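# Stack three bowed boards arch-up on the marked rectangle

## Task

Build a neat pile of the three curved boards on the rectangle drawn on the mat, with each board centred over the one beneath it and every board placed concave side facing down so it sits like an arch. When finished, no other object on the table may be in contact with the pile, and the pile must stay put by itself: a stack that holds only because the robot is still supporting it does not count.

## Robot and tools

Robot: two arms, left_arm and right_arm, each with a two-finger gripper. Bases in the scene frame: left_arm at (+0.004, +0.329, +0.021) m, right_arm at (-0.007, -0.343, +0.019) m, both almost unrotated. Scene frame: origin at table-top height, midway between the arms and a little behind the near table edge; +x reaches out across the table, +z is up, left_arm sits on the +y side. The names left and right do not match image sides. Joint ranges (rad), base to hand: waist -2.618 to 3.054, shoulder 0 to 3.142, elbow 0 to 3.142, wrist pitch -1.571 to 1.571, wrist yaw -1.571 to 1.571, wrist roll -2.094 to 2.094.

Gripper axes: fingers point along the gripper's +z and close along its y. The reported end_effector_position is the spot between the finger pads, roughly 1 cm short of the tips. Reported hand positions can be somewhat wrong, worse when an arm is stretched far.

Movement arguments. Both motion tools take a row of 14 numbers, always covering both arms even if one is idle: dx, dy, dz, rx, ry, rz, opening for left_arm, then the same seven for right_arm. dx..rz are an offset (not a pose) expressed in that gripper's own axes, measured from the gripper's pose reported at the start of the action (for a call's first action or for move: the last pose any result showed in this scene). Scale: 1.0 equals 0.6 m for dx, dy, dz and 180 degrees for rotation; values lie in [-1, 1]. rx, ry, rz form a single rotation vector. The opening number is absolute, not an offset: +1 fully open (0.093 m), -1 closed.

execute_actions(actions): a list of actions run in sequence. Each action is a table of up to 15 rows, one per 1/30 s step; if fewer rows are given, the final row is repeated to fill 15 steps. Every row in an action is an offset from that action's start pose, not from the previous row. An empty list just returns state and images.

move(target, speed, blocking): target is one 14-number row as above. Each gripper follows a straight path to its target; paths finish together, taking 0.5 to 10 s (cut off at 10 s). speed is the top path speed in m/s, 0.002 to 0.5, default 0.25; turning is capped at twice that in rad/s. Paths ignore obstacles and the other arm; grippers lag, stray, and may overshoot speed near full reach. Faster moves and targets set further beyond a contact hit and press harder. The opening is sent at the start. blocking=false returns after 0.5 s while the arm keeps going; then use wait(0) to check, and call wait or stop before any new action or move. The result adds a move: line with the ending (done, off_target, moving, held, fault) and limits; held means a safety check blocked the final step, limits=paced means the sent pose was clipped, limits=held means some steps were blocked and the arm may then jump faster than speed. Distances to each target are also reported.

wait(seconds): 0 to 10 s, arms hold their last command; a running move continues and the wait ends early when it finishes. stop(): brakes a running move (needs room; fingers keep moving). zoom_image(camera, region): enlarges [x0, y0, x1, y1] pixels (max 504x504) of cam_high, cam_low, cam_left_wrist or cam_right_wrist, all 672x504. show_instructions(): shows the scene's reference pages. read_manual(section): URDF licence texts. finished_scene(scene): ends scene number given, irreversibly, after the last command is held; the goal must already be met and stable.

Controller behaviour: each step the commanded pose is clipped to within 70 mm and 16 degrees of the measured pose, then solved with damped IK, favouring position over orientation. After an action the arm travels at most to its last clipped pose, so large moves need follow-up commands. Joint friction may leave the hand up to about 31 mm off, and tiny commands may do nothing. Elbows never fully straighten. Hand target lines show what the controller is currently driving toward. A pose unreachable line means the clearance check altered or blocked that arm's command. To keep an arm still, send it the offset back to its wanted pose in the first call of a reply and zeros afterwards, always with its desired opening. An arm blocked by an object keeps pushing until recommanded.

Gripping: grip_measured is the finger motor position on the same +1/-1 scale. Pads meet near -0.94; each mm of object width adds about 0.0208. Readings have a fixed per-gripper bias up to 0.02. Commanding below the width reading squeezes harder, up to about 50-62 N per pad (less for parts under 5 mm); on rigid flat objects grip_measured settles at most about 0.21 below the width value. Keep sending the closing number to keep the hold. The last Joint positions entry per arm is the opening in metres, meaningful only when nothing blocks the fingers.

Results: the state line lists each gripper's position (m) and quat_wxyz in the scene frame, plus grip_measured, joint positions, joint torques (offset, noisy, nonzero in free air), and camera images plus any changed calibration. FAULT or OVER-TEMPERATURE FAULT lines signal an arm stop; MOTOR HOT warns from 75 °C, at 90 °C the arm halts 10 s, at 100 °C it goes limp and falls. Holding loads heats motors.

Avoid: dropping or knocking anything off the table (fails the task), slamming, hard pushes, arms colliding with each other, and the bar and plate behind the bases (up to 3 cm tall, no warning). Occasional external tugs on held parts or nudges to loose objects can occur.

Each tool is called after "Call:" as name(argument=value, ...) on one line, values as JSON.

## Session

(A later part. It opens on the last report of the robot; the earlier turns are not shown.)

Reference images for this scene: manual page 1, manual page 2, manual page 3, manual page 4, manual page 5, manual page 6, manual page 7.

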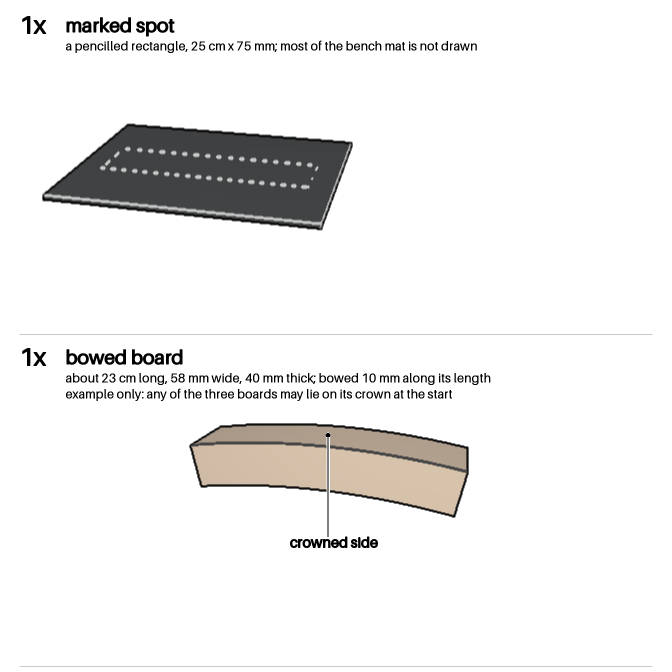

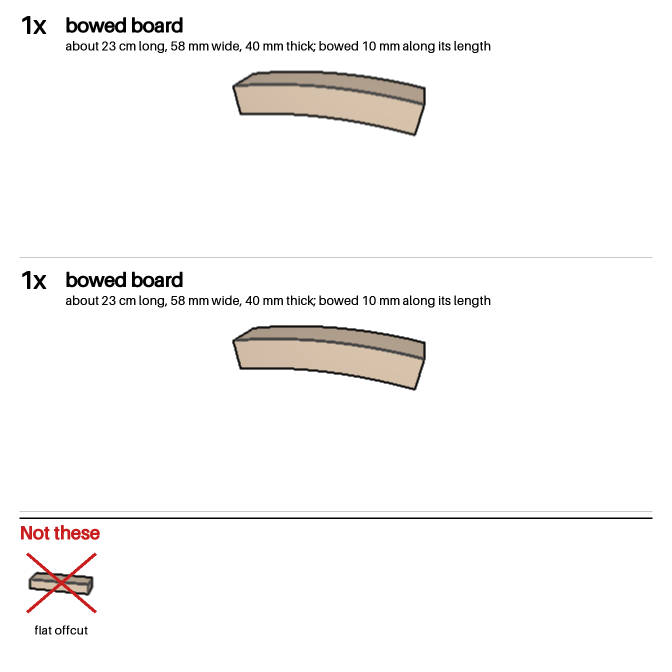

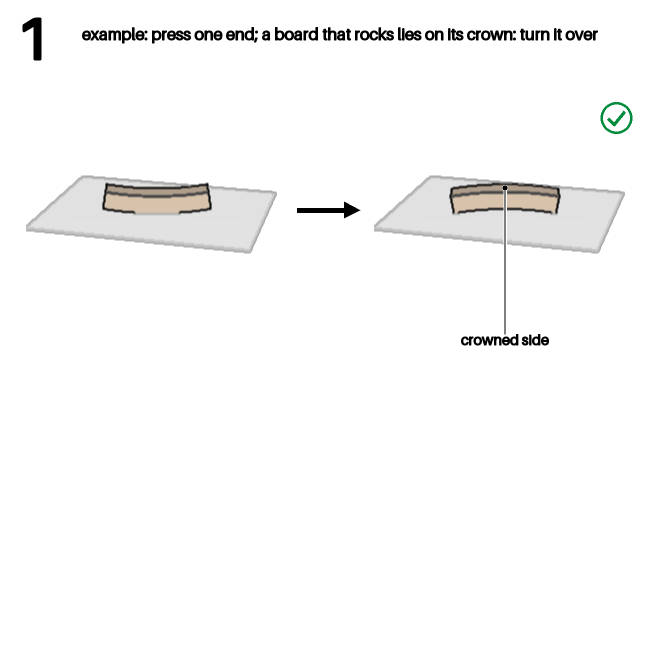

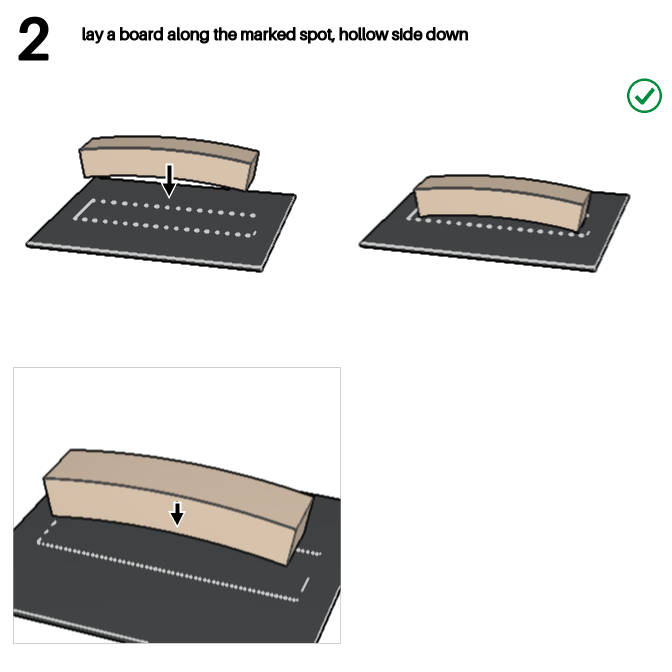

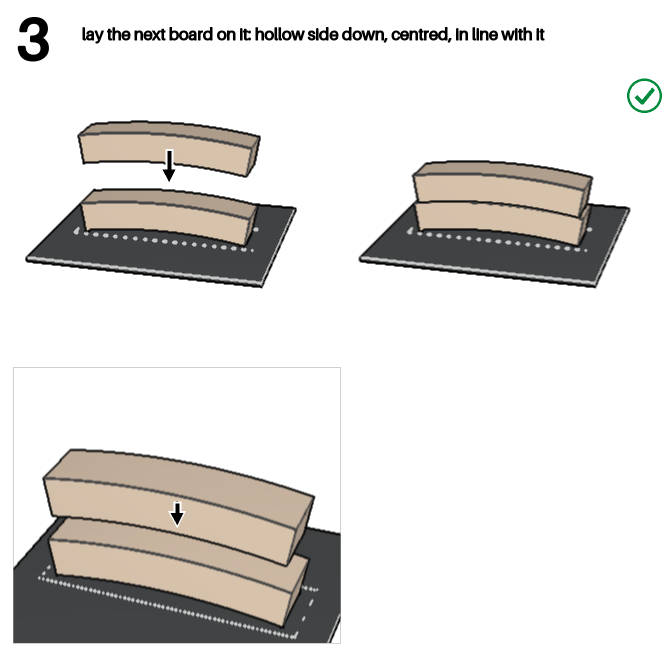

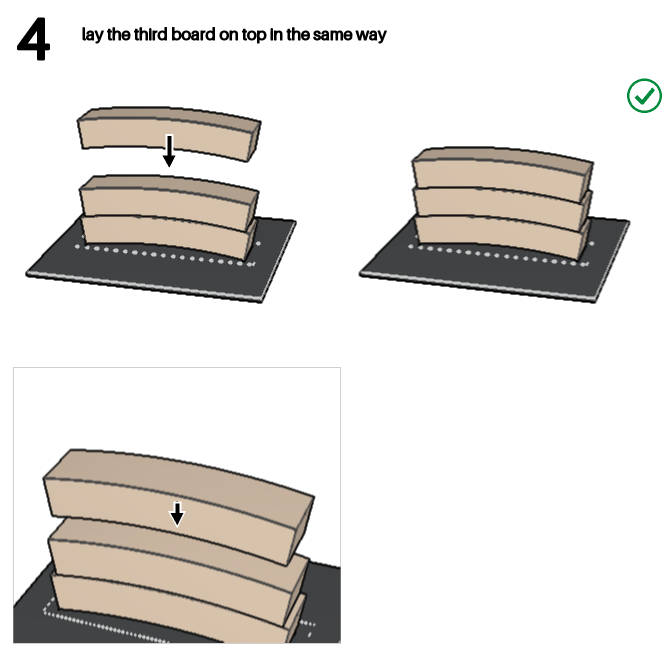

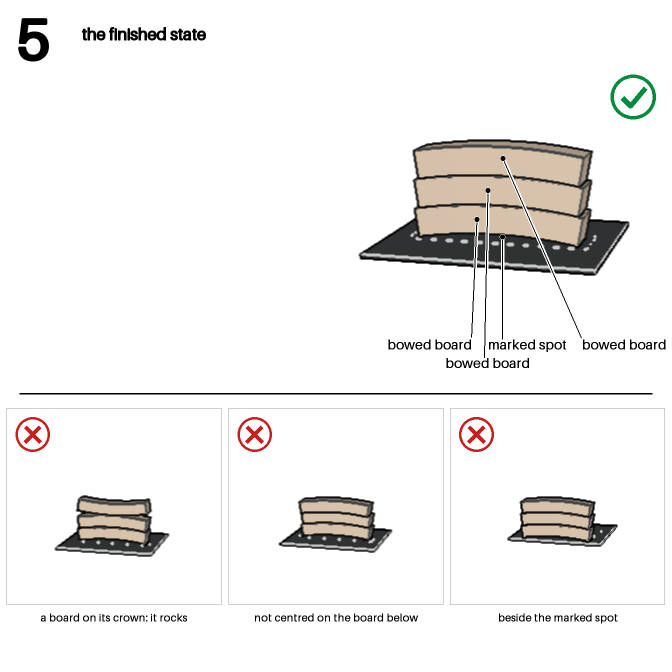

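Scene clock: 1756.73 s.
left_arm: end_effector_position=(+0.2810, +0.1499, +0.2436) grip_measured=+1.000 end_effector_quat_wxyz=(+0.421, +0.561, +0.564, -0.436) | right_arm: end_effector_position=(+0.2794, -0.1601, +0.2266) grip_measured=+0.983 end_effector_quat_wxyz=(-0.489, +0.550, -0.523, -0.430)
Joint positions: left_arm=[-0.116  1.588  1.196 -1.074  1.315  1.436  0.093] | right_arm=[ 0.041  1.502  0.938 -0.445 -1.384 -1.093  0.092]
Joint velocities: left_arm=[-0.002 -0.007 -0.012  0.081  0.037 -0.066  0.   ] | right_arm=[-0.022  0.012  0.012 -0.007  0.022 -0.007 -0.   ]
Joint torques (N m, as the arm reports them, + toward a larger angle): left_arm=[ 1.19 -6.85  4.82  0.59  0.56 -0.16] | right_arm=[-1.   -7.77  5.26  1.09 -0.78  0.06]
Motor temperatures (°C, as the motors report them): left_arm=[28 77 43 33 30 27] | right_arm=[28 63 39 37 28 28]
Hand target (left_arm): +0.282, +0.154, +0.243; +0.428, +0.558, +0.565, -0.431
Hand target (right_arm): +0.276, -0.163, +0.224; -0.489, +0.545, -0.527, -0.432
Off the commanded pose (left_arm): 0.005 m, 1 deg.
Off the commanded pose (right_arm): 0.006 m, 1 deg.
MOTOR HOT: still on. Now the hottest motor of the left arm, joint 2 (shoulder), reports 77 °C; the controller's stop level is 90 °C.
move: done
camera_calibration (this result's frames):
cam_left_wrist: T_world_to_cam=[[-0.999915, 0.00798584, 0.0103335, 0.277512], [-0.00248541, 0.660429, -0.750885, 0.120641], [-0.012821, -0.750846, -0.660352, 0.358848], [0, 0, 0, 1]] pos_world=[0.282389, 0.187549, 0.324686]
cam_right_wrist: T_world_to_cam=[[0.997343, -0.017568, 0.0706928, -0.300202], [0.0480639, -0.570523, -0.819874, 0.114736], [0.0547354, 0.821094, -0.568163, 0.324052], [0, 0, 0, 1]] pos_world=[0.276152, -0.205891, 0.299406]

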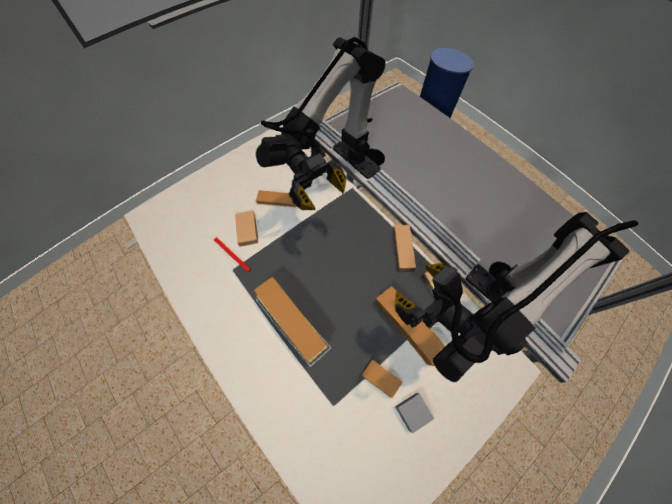

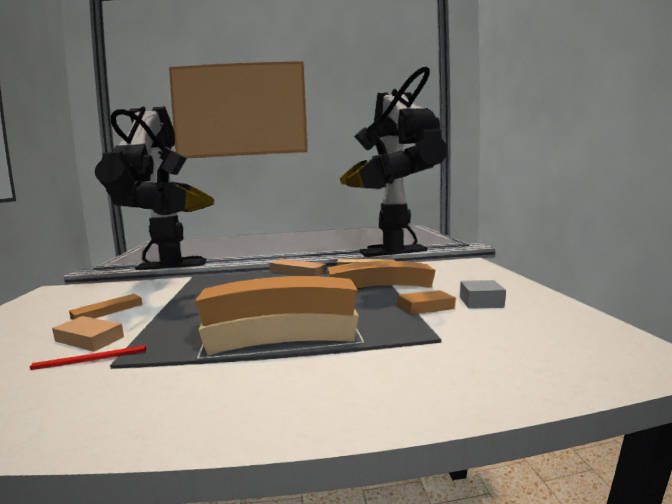

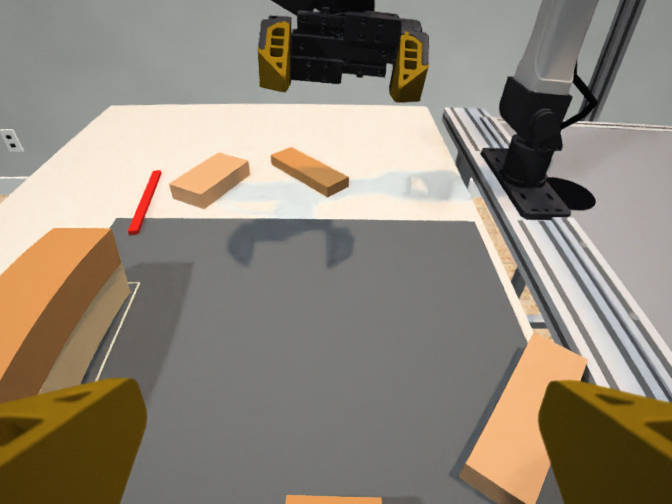

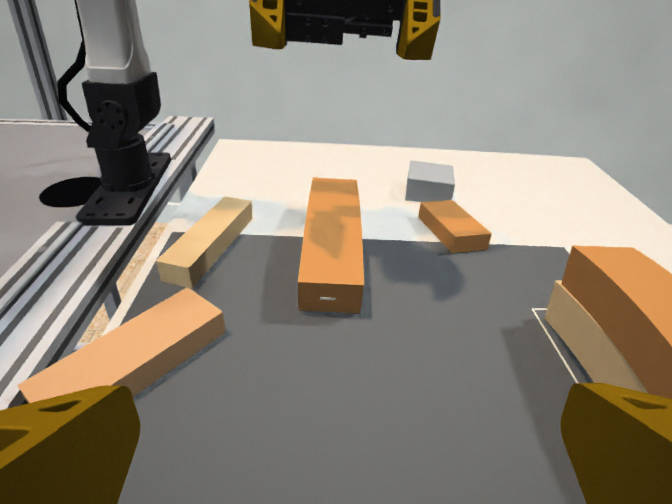

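Call:
move(target=[-0.12,-0.1,-0.2,0,0,0,1, 0.093,0.009,0.515,-0.006,0.017,0.022,1], speed=0.15)

Scene clock: 1767.57 s.
left_arm: end_effector_position=(+0.2289, +0.2454, +0.3465) grip_measured=+1.000 end_effector_quat_wxyz=(+0.530, +0.477, +0.642, -0.281) | right_arm: end_effector_position=(+0.2878, +0.1333, +0.1364) grip_measured=+0.983 end_effector_quat_wxyz=(-0.463, +0.546, -0.539, -0.444)
Joint positions: left_arm=[ 0.337  1.204  1.304 -1.552  1.295  1.587  0.093] | right_arm=[ 0.796  2.161  1.191  0.724 -0.724 -0.195  0.092]
Joint velocities: left_arm=[-0.017 -0.002  0.027 -0.066  0.037 -0.022  0.   ] | right_arm=[-0.002  0.002 -0.007 -0.051 -0.037  0.051  0.   ]
Joint torques (N m, as the arm reports them, + toward a larger angle): left_arm=[ 1.34 -3.24  4.52  0.29  0.65 -0.16] | right_arm=[  0.18 -11.08   7.92   1.92  -0.11   0.1 ]
Motor temperatures (°C, as the motors report them): left_arm=[28 74 43 33 30 27] | right_arm=[28 60 39 37 28 28]
Hand target (left_arm): +0.226, +0.246, +0.345; +0.529, +0.465, +0.649, -0.286
Hand target (right_arm): +0.289, +0.137, +0.126; -0.455, +0.544, -0.549, -0.442
Off the commanded pose (left_arm): 0.005 m, 26 deg; orientation clipped at the last step of the last action.
Off the commanded pose (right_arm): 0.013 m, 2 deg.
MOTOR HOT: still on. Now the hottest motor of the left arm, joint 2 (shoulder), reports 74 °C; the controller's stop level is 90 °C.
joint sent to its limit (left arm) — the command would take joint 4 (wrist pitch) past its lower limit, so that joint was sent only as far as its limit.
move: off_target (left_arm, right_arm); limits=paced
camera_calibration (this result's frames):
cam_left_wrist: T_world_to_cam=[[-0.908295, -0.388375, -0.155451, 0.357307], [-0.159342, 0.664782, -0.729846, 0.162267], [0.386795, -0.638146, -0.665702, 0.380676], [0, 0, 0, 1]] pos_world=[0.203153, 0.273823, 0.42739]
cam_right_wrist: T_world_to_cam=[[0.999955, -0.00351973, 0.00886434, -0.291183], [0.0050819, -0.589864, -0.807486, 0.221095], [0.00807089, 0.807495, -0.58982, 0.0496124], [0, 0, 0, 1]] pos_world=[0.289646, 0.0893297, 0.210375]

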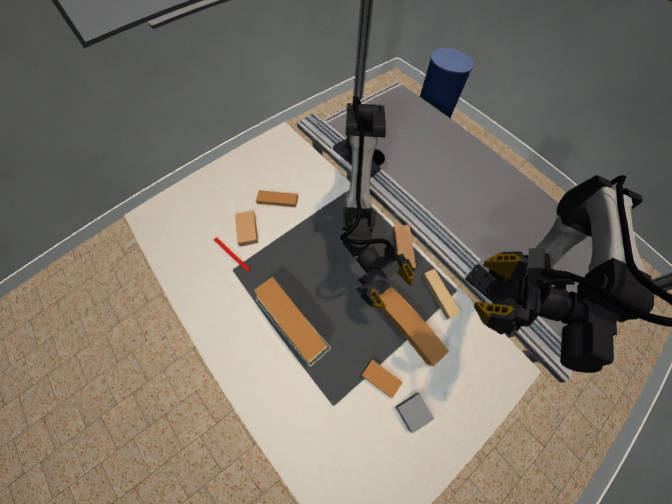

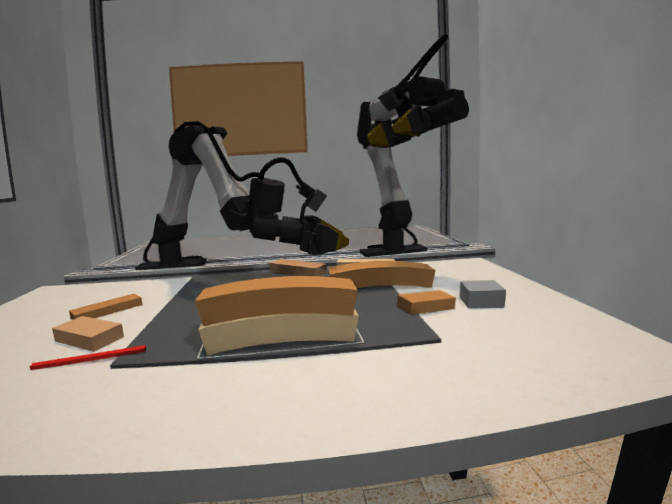

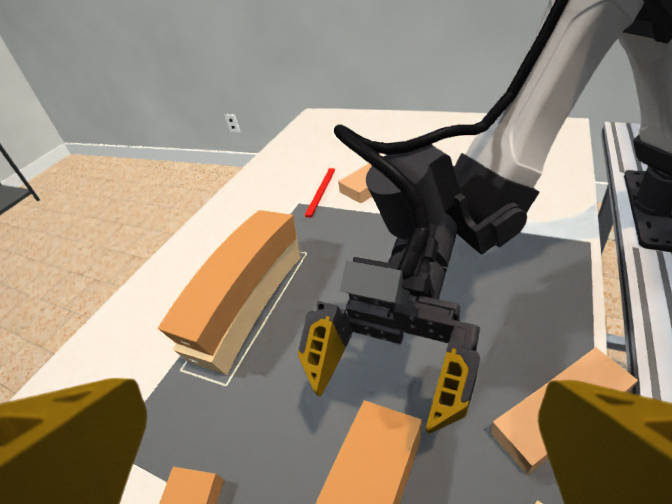

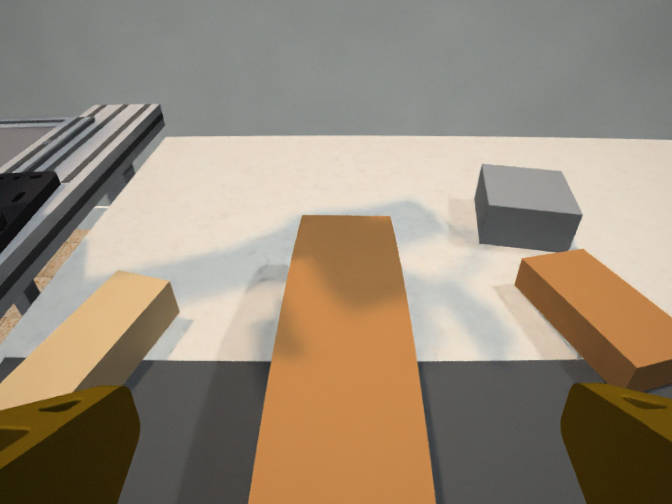

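Call:
move(target=[0,0,0,0,0,0,1, 0.155,0.006,0.032,0,0,0,1], speed=0.06)

Scene clock: 1771.37 s.
left_arm: end_effector_position=(+0.2289, +0.2454, +0.3465) grip_measured=+1.000 end_effector_quat_wxyz=(+0.530, +0.477, +0.643, -0.281) | right_arm: end_effector_position=(+0.2899, +0.1360, +0.0546) grip_measured=+0.983 end_effector_quat_wxyz=(-0.471, +0.545, -0.533, -0.443)
Joint positions: left_arm=[ 0.337  1.204  1.304 -1.552  1.295  1.585  0.093] | right_arm=[ 0.796  2.415  1.191  0.998 -0.723 -0.194  0.092]
Joint velocities: left_arm=[ 0.007 -0.007 -0.002  0.007  0.022  0.051  0.   ] | right_arm=[ 0.022 -0.002 -0.012  0.081  0.007  0.022  0.   ]
Joint torques (N m, as the arm reports them, + toward a larger angle): left_arm=[ 0.06 -2.3   5.7   0.41  0.51 -0.1 ] | right_arm=[ -0.02 -12.05   5.51   1.93  -0.17   0.  ]
Motor temperatures (°C, as the motors report them): left_arm=[28 72 43 32 30 27] | right_arm=[28 60 39 38 28 28]
Hand target (left_arm): +0.229, +0.245, +0.347; +0.530, +0.477, +0.642, -0.281
Hand target (right_arm): +0.287, +0.135, +0.041; -0.463, +0.546, -0.539, -0.444
Off the commanded pose (left_arm): 0.000 m, 0 deg.
Off the commanded pose (right_arm): 0.014 m, 1 deg.
MOTOR HOT: cleared. Now the hottest motor of the left arm, joint 2 (shoulder), reports 72 °C.
move: off_target (right_arm)
camera_calibration (this result's frames):
cam_left_wrist: T_world_to_cam=[[-0.908343, -0.388982, -0.153643, 0.35684], [-0.160903, 0.664121, -0.730105, 0.162877], [0.386036, -0.638464, -0.665838, 0.380974], [0, 0, 0, 1]] pos_world=[0.203271, 0.273873, 0.42741]
cam_right_wrist: T_world_to_cam=[[0.999732, -0.00539832, 0.0225222, -0.293055], [0.015257, -0.57812, -0.815809, 0.1525], [0.0174245, 0.815934, -0.577883, -0.00529394], [0, 0, 0, 1]] pos_world=[0.290741, 0.090901, 0.127952]

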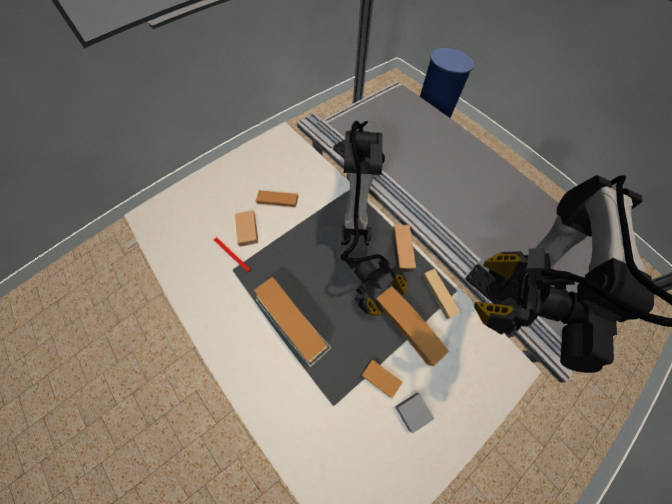

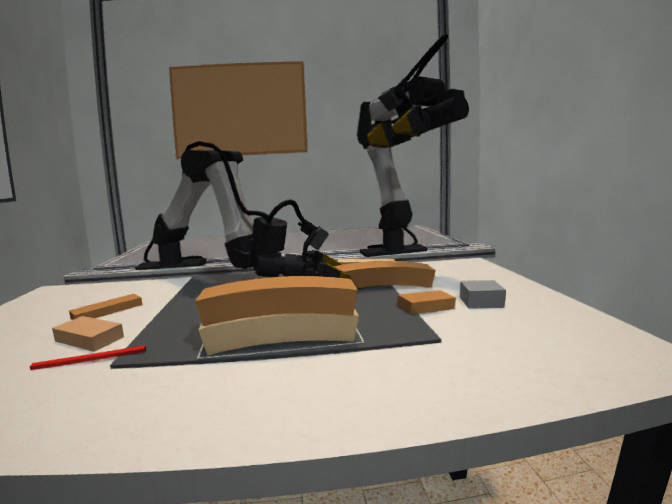

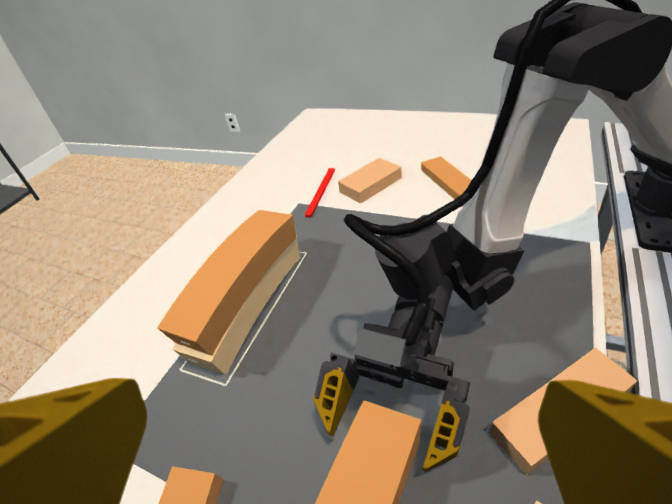

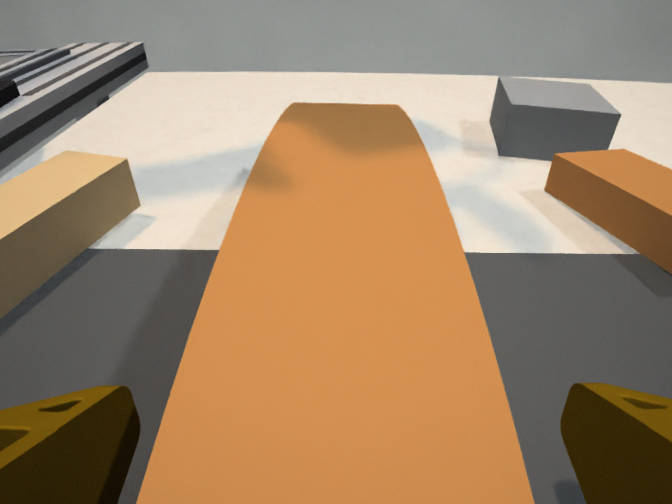

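Call:
move(target=[0,0,0,0,0,0,1, 0,0,0,0,0,0,-0.6])

Call:
move(target=[0,0,0,0,0,0,1, 0.058,0,-0.362,0,0,0,-0.6], speed=0.07)

Scene clock: 1774.83 s.
left_arm: end_effector_position=(+0.2289, +0.2454, +0.3465) grip_measured=+1.000 end_effector_quat_wxyz=(+0.530, +0.477, +0.643, -0.281) | right_arm: end_effector_position=(+0.2897, +0.1362, +0.0560) grip_measured=+0.144 end_effector_quat_wxyz=(-0.473, +0.545, -0.531, -0.445)
Joint positions: left_arm=[ 0.337  1.204  1.304 -1.552  1.295  1.585  0.093] | right_arm=[ 0.796  2.415  1.191  1.004 -0.725 -0.193  0.052]
Joint velocities: left_arm=[-0.017 -0.007 -0.007  0.066  0.051  0.022  0.   ] | right_arm=[ 0.007 -0.002  0.002 -0.066 -0.037 -0.007  0.001]
Joint torques (N m, as the arm reports them, + toward a larger angle): left_arm=[ 0.01 -2.39  5.67  0.39  0.55 -0.14] | right_arm=[ -0.15 -14.08   5.7    1.89  -0.12   0.  ]
Motor temperatures (°C, as the motors report them): left_arm=[28 70 43 32 30 27] | right_arm=[28 61 39 38 28 28]
Hand target (left_arm): +0.229, +0.245, +0.347; +0.530, +0.477, +0.643, -0.281
Hand target (right_arm): +0.290, +0.136, +0.055; -0.471, +0.545, -0.533, -0.443
Off the commanded pose (left_arm): 0.000 m, 0 deg.
Off the commanded pose (right_arm): 0.001 m, 0 deg.
move: done
camera_calibration (this result's frames):
cam_left_wrist: T_world_to_cam=[[-0.908343, -0.388982, -0.153643, 0.35684], [-0.160903, 0.664121, -0.730105, 0.162877], [0.386036, -0.638464, -0.665838, 0.380974], [0, 0, 0, 1]] pos_world=[0.203271, 0.273873, 0.42741]
cam_right_wrist: T_world_to_cam=[[0.999673, -0.00313336, 0.025395, -0.29329], [0.0189997, -0.573866, -0.818729, 0.15222], [0.0171387, 0.818943, -0.573619, -0.00526525], [0, 0, 0, 1]] pos_world=[0.290392, 0.0907468, 0.129055]

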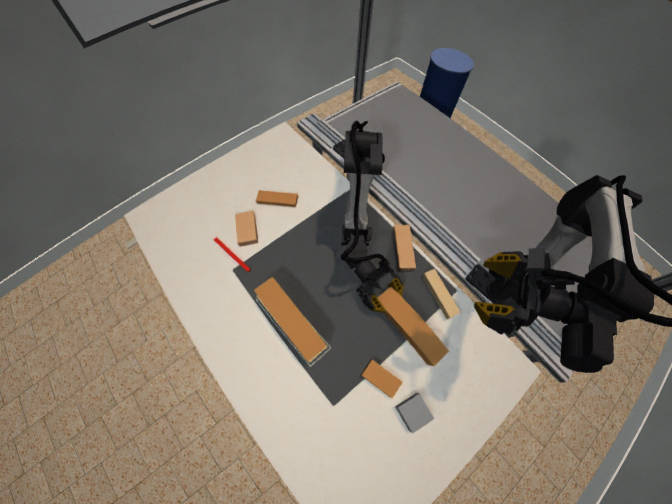

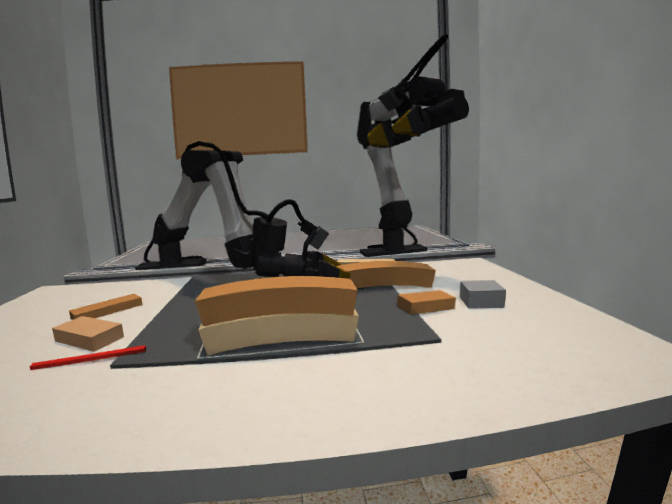

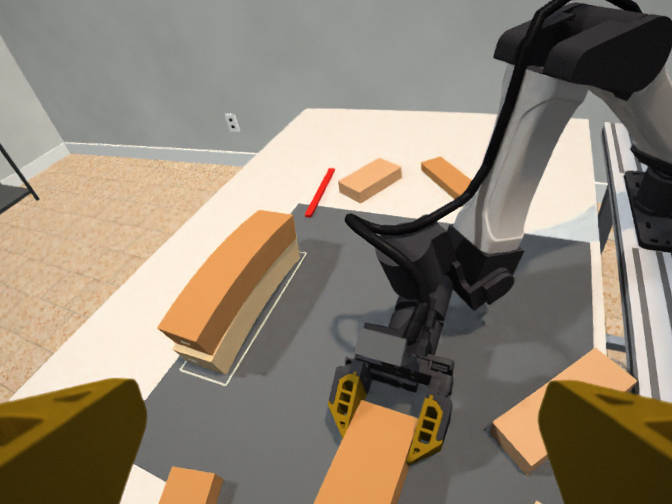

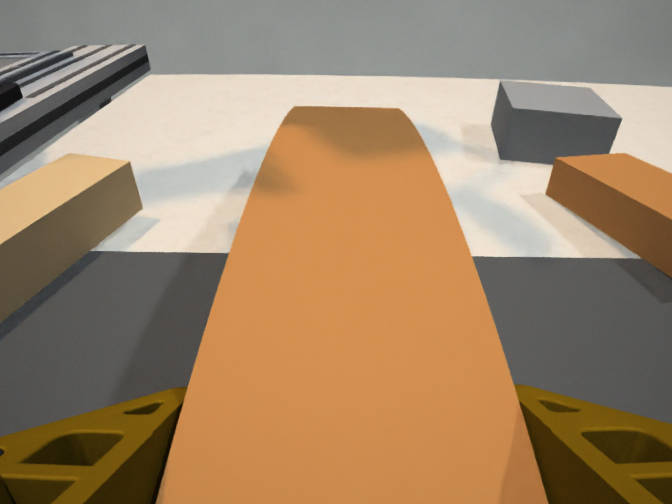

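Scene clock: 1778.30 s.
left_arm: end_effector_position=(+0.2289, +0.2454, +0.3465) grip_measured=+1.000 end_effector_quat_wxyz=(+0.530, +0.477, +0.643, -0.281) | right_arm: end_effector_position=(+0.2919, -0.0784, +0.0540) grip_measured=+0.144 end_effector_quat_wxyz=(-0.474, +0.549, -0.532, -0.438)
Joint positions: left_arm=[ 0.337  1.204  1.304 -1.552  1.295  1.585  0.093] | right_arm=[ 0.302  2.141  0.665  0.998 -1.185 -0.504  0.052]
Joint velocities: left_arm=[ 0.002  0.007 -0.017 -0.007 -0.022  0.022  0.   ] | right_arm=[-0.002 -0.032  0.002 -0.007 -0.037 -0.066  0.001]
Joint torques (N m, as the arm reports them, + toward a larger angle): left_arm=[ 0.   -2.46  5.57  0.41  0.55 -0.1 ] | right_arm=[ -1.46 -11.27   2.7    1.36  -0.67  -0.04]
Motor temperatures (°C, as the motors report them): left_arm=[28 69 43 32 30 27] | right_arm=[28 61 38 39 28 28]
Hand target (left_arm): +0.229, +0.245, +0.347; +0.530, +0.477, +0.643, -0.281
Hand target (right_arm): +0.288, -0.084, +0.057; -0.472, +0.548, -0.531, -0.441
Off the commanded pose (left_arm): 0.000 m, 0 deg.
Off the commanded pose (right_arm): 0.007 m, 1 deg.
move: done
camera_calibration (this result's frames):
cam_left_wrist: T_world_to_cam=[[-0.908343, -0.388982, -0.153643, 0.35684], [-0.160903, 0.664121, -0.730105, 0.162877], [0.386036, -0.638464, -0.665838, 0.380974], [0, 0, 0, 1]] pos_world=[0.203271, 0.273873, 0.42741]
cam_right_wrist: T_world_to_cam=[[0.999328, -0.00742151, 0.0358825, -0.296891], [0.0248519, -0.582334, -0.81257, 0.0247248], [0.0269261, 0.812916, -0.581758, 0.16634], [0, 0, 0, 1]] pos_world=[0.291599, -0.123026, 0.127514]

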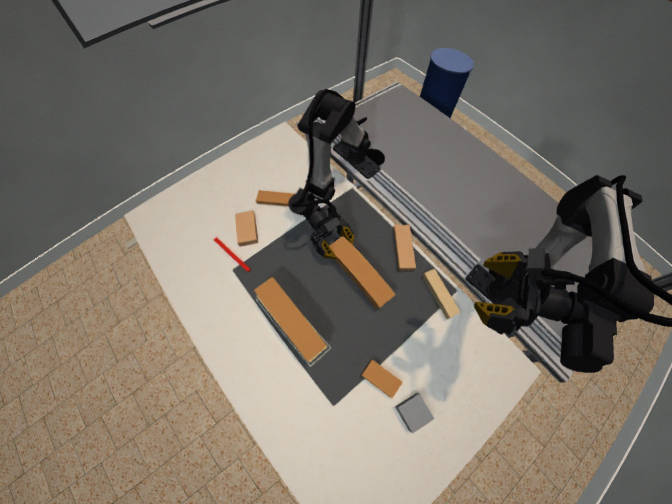

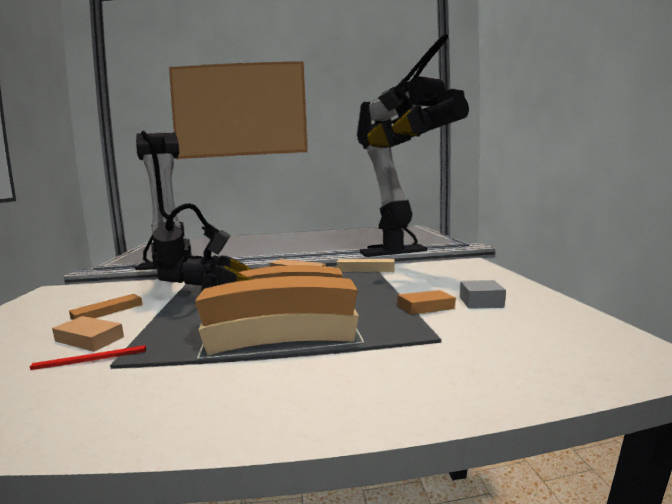

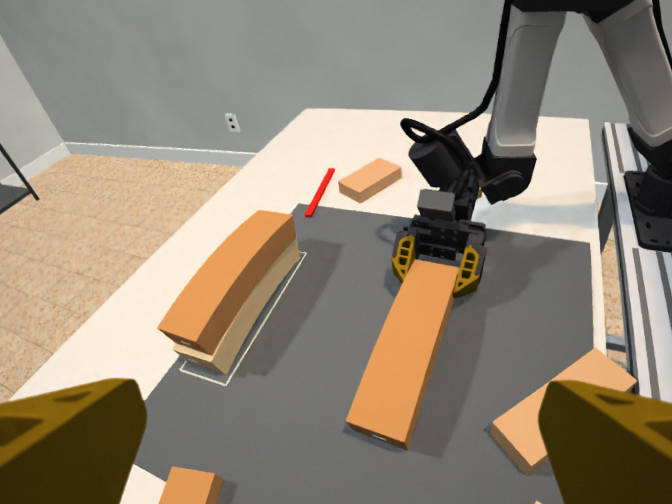

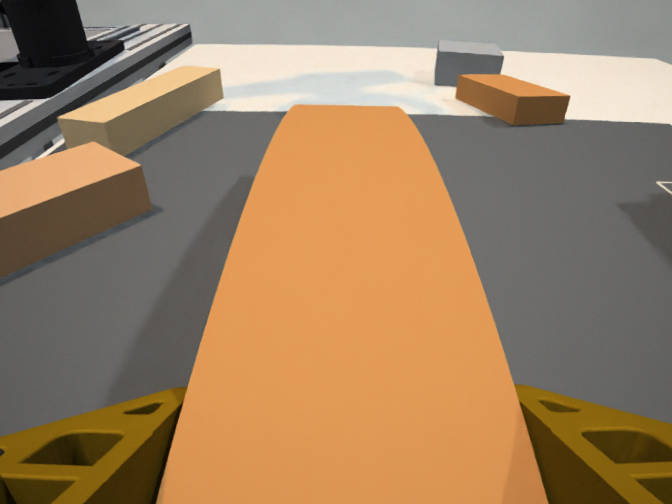

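Call:
move(target=[0.269,-0.067,0.384,0.137,-0.019,-0.01,1, 0,0,0,0,0,0.01,0.8], speed=0.15)

Scene clock: 1786.50 s.
left_arm: end_effector_position=(+0.2943, +0.0834, +0.1299) grip_measured=+1.000 end_effector_quat_wxyz=(+0.433, +0.562, +0.559, -0.430) | right_arm: end_effector_position=(+0.2919, -0.0784, +0.0540) grip_measured=+0.798 end_effector_quat_wxyz=(-0.468, +0.542, -0.539, -0.444)
Joint positions: left_arm=[-0.34   1.736  0.747  0.234  1.209  0.722  0.093] | right_arm=[ 0.302  2.139  0.665  0.994 -1.184 -0.48   0.083]
Joint velocities: left_arm=[ 0.007 -0.022  0.007  0.007 -0.037 -0.007  0.   ] | right_arm=[-0.007  0.002 -0.007 -0.037 -0.022 -0.066  0.001]
Joint torques (N m, as the arm reports them, + toward a larger angle): left_arm=[-0.72 -6.43  3.65  1.43  0.25 -0.16] | right_arm=[-0.2  -9.7   3.91  1.58 -0.39  0.07]
Motor temperatures (°C, as the motors report them): left_arm=[28 66 43 33 30 27] | right_arm=[28 61 38 39 28 28]
Hand target (left_arm): +0.289, +0.082, +0.123; +0.429, +0.562, +0.561, -0.431
Hand target (right_arm): +0.292, -0.078, +0.054; -0.467, +0.540, -0.540, -0.445
Off the commanded pose (left_arm): 0.008 m, 1 deg.
Off the commanded pose (right_arm): 0.000 m, 0 deg.
move: done
camera_calibration (this result's frames):
cam_left_wrist: T_world_to_cam=[[-0.999875, -0.00218474, -0.0156713, 0.296723], [0.0104364, 0.653374, -0.756963, 0.0767811], [0.011893, -0.757032, -0.65327, 0.226426], [0, 0, 0, 1]] pos_world=[0.293192, 0.121893, 0.210688]
cam_right_wrist: T_world_to_cam=[[0.999873, -0.0125895, 0.00981454, -0.29613], [0.000637779, -0.582831, -0.812593, 0.0317489], [0.0159503, 0.812496, -0.582749, 0.16962], [0, 0, 0, 1]] pos_world=[0.293367, -0.123039, 0.127551]

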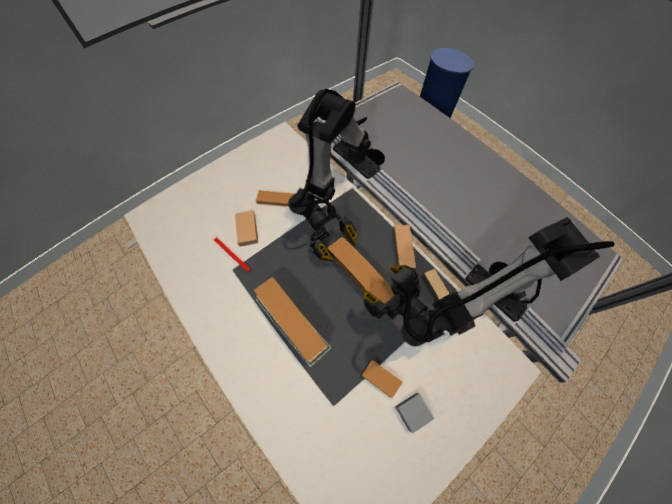

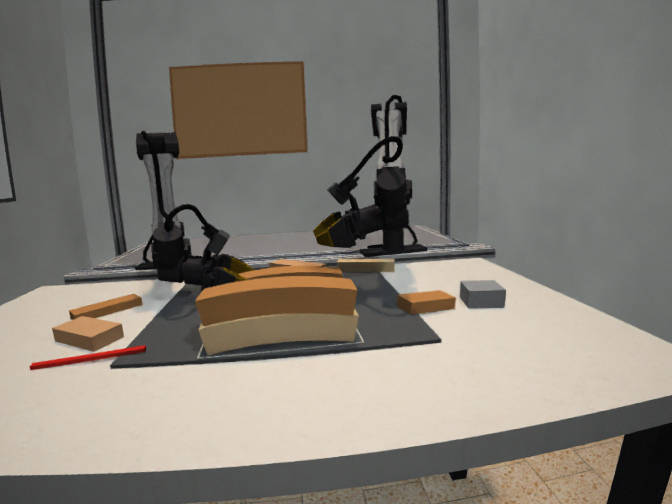

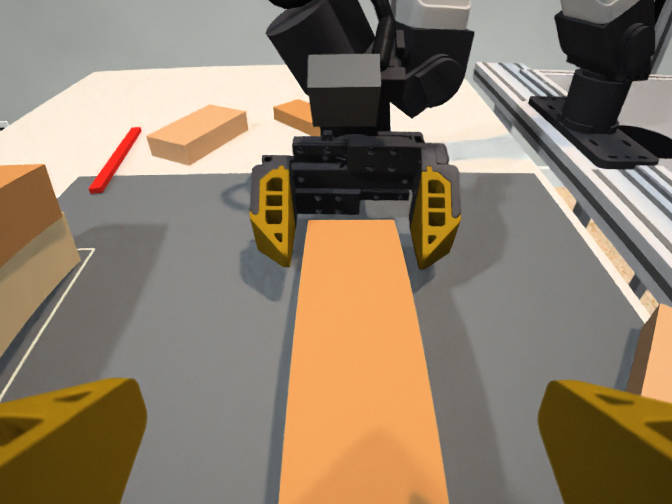

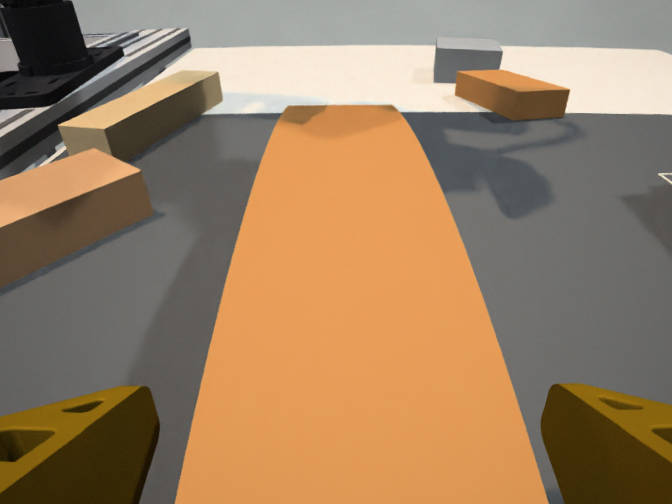

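Call:
move(target=[0.162,-0.02,0.046,0,0,-0.005,1, 0,0,0,0,0,0,0.8], speed=0.06)

Scene clock: 1790.23 s.
left_arm: end_effector_position=(+0.2893, +0.0829, +0.0353) grip_measured=+1.000 end_effector_quat_wxyz=(+0.433, +0.557, +0.562, -0.431) | right_arm: end_effector_position=(+0.2919, -0.0784, +0.0540) grip_measured=+0.798 end_effector_quat_wxyz=(-0.468, +0.542, -0.539, -0.444)
Joint positions: left_arm=[-0.352  2.098  0.643  0.733  1.199  0.677  0.093] | right_arm=[ 0.302  2.139  0.665  0.994 -1.184 -0.48   0.083]
Joint velocities: left_arm=[ 0.017  0.007  0.007  0.007 -0.022 -0.007  0.   ] | right_arm=[ 0.002 -0.002 -0.012 -0.007  0.007 -0.051 -0.001]
Joint torques (N m, as the arm reports them, + toward a larger angle): left_arm=[-0.91 -7.04  1.99  1.48  0.3  -0.13] | right_arm=[-0.29 -9.64  3.73  1.61 -0.42 -0.01]
Motor temperatures (°C, as the motors report them): left_arm=[28 66 43 33 30 27] | right_arm=[28 60 37 39 28 28]
Hand target (left_arm): +0.283, +0.082, +0.031; +0.429, +0.558, +0.564, -0.433
Hand target (right_arm): +0.292, -0.078, +0.054; -0.468, +0.542, -0.539, -0.444
Off the commanded pose (left_arm): 0.009 m, 0 deg.
Off the commanded pose (right_arm): 0.000 m, 0 deg.
move: done
camera_calibration (this result's frames):
cam_left_wrist: T_world_to_cam=[[-0.999934, -0.0088819, -0.0072958, 0.290494], [-0.000247178, 0.651206, -0.758901, 0.00889644], [0.0114915, -0.758849, -0.651166, 0.164504], [0, 0, 0, 1]] pos_world=[0.288587, 0.121621, 0.115991]
cam_right_wrist: T_world_to_cam=[[0.999873, -0.0125895, 0.00981454, -0.29613], [0.000637779, -0.582831, -0.812593, 0.0317489], [0.0159503, 0.812496, -0.582749, 0.16962], [0, 0, 0, 1]] pos_world=[0.293367, -0.123039, 0.127551]

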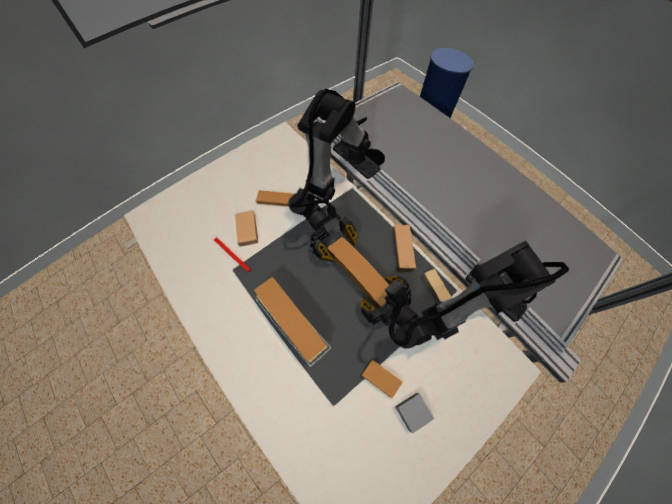

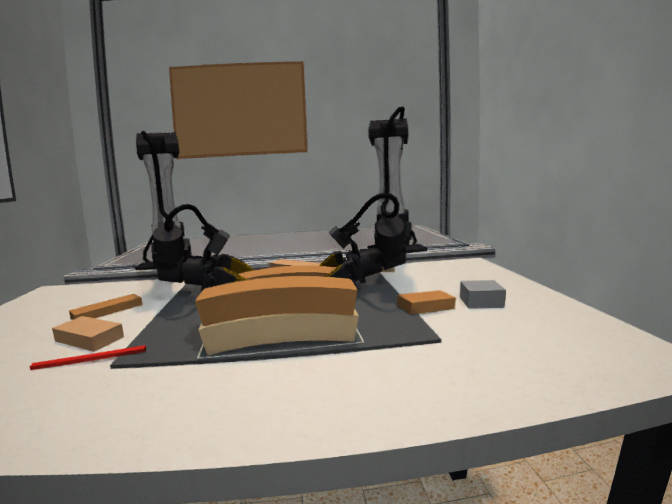

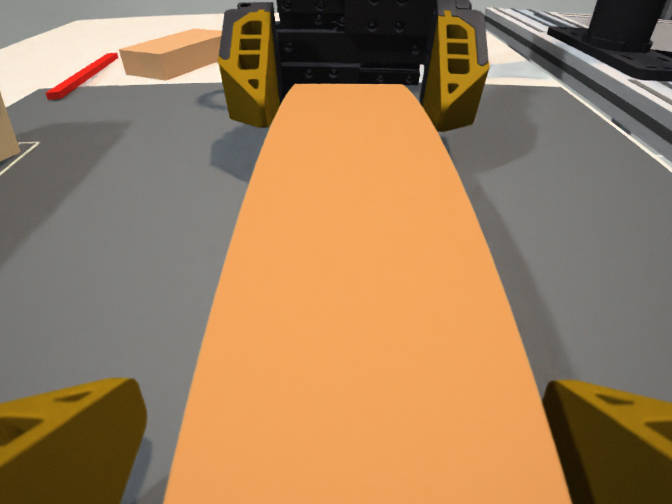

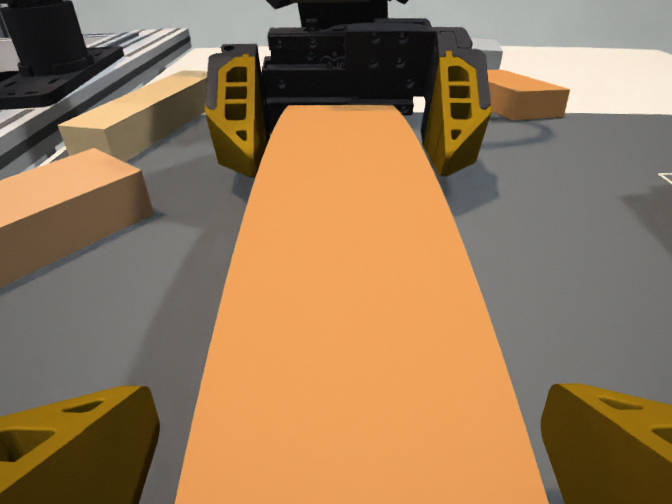

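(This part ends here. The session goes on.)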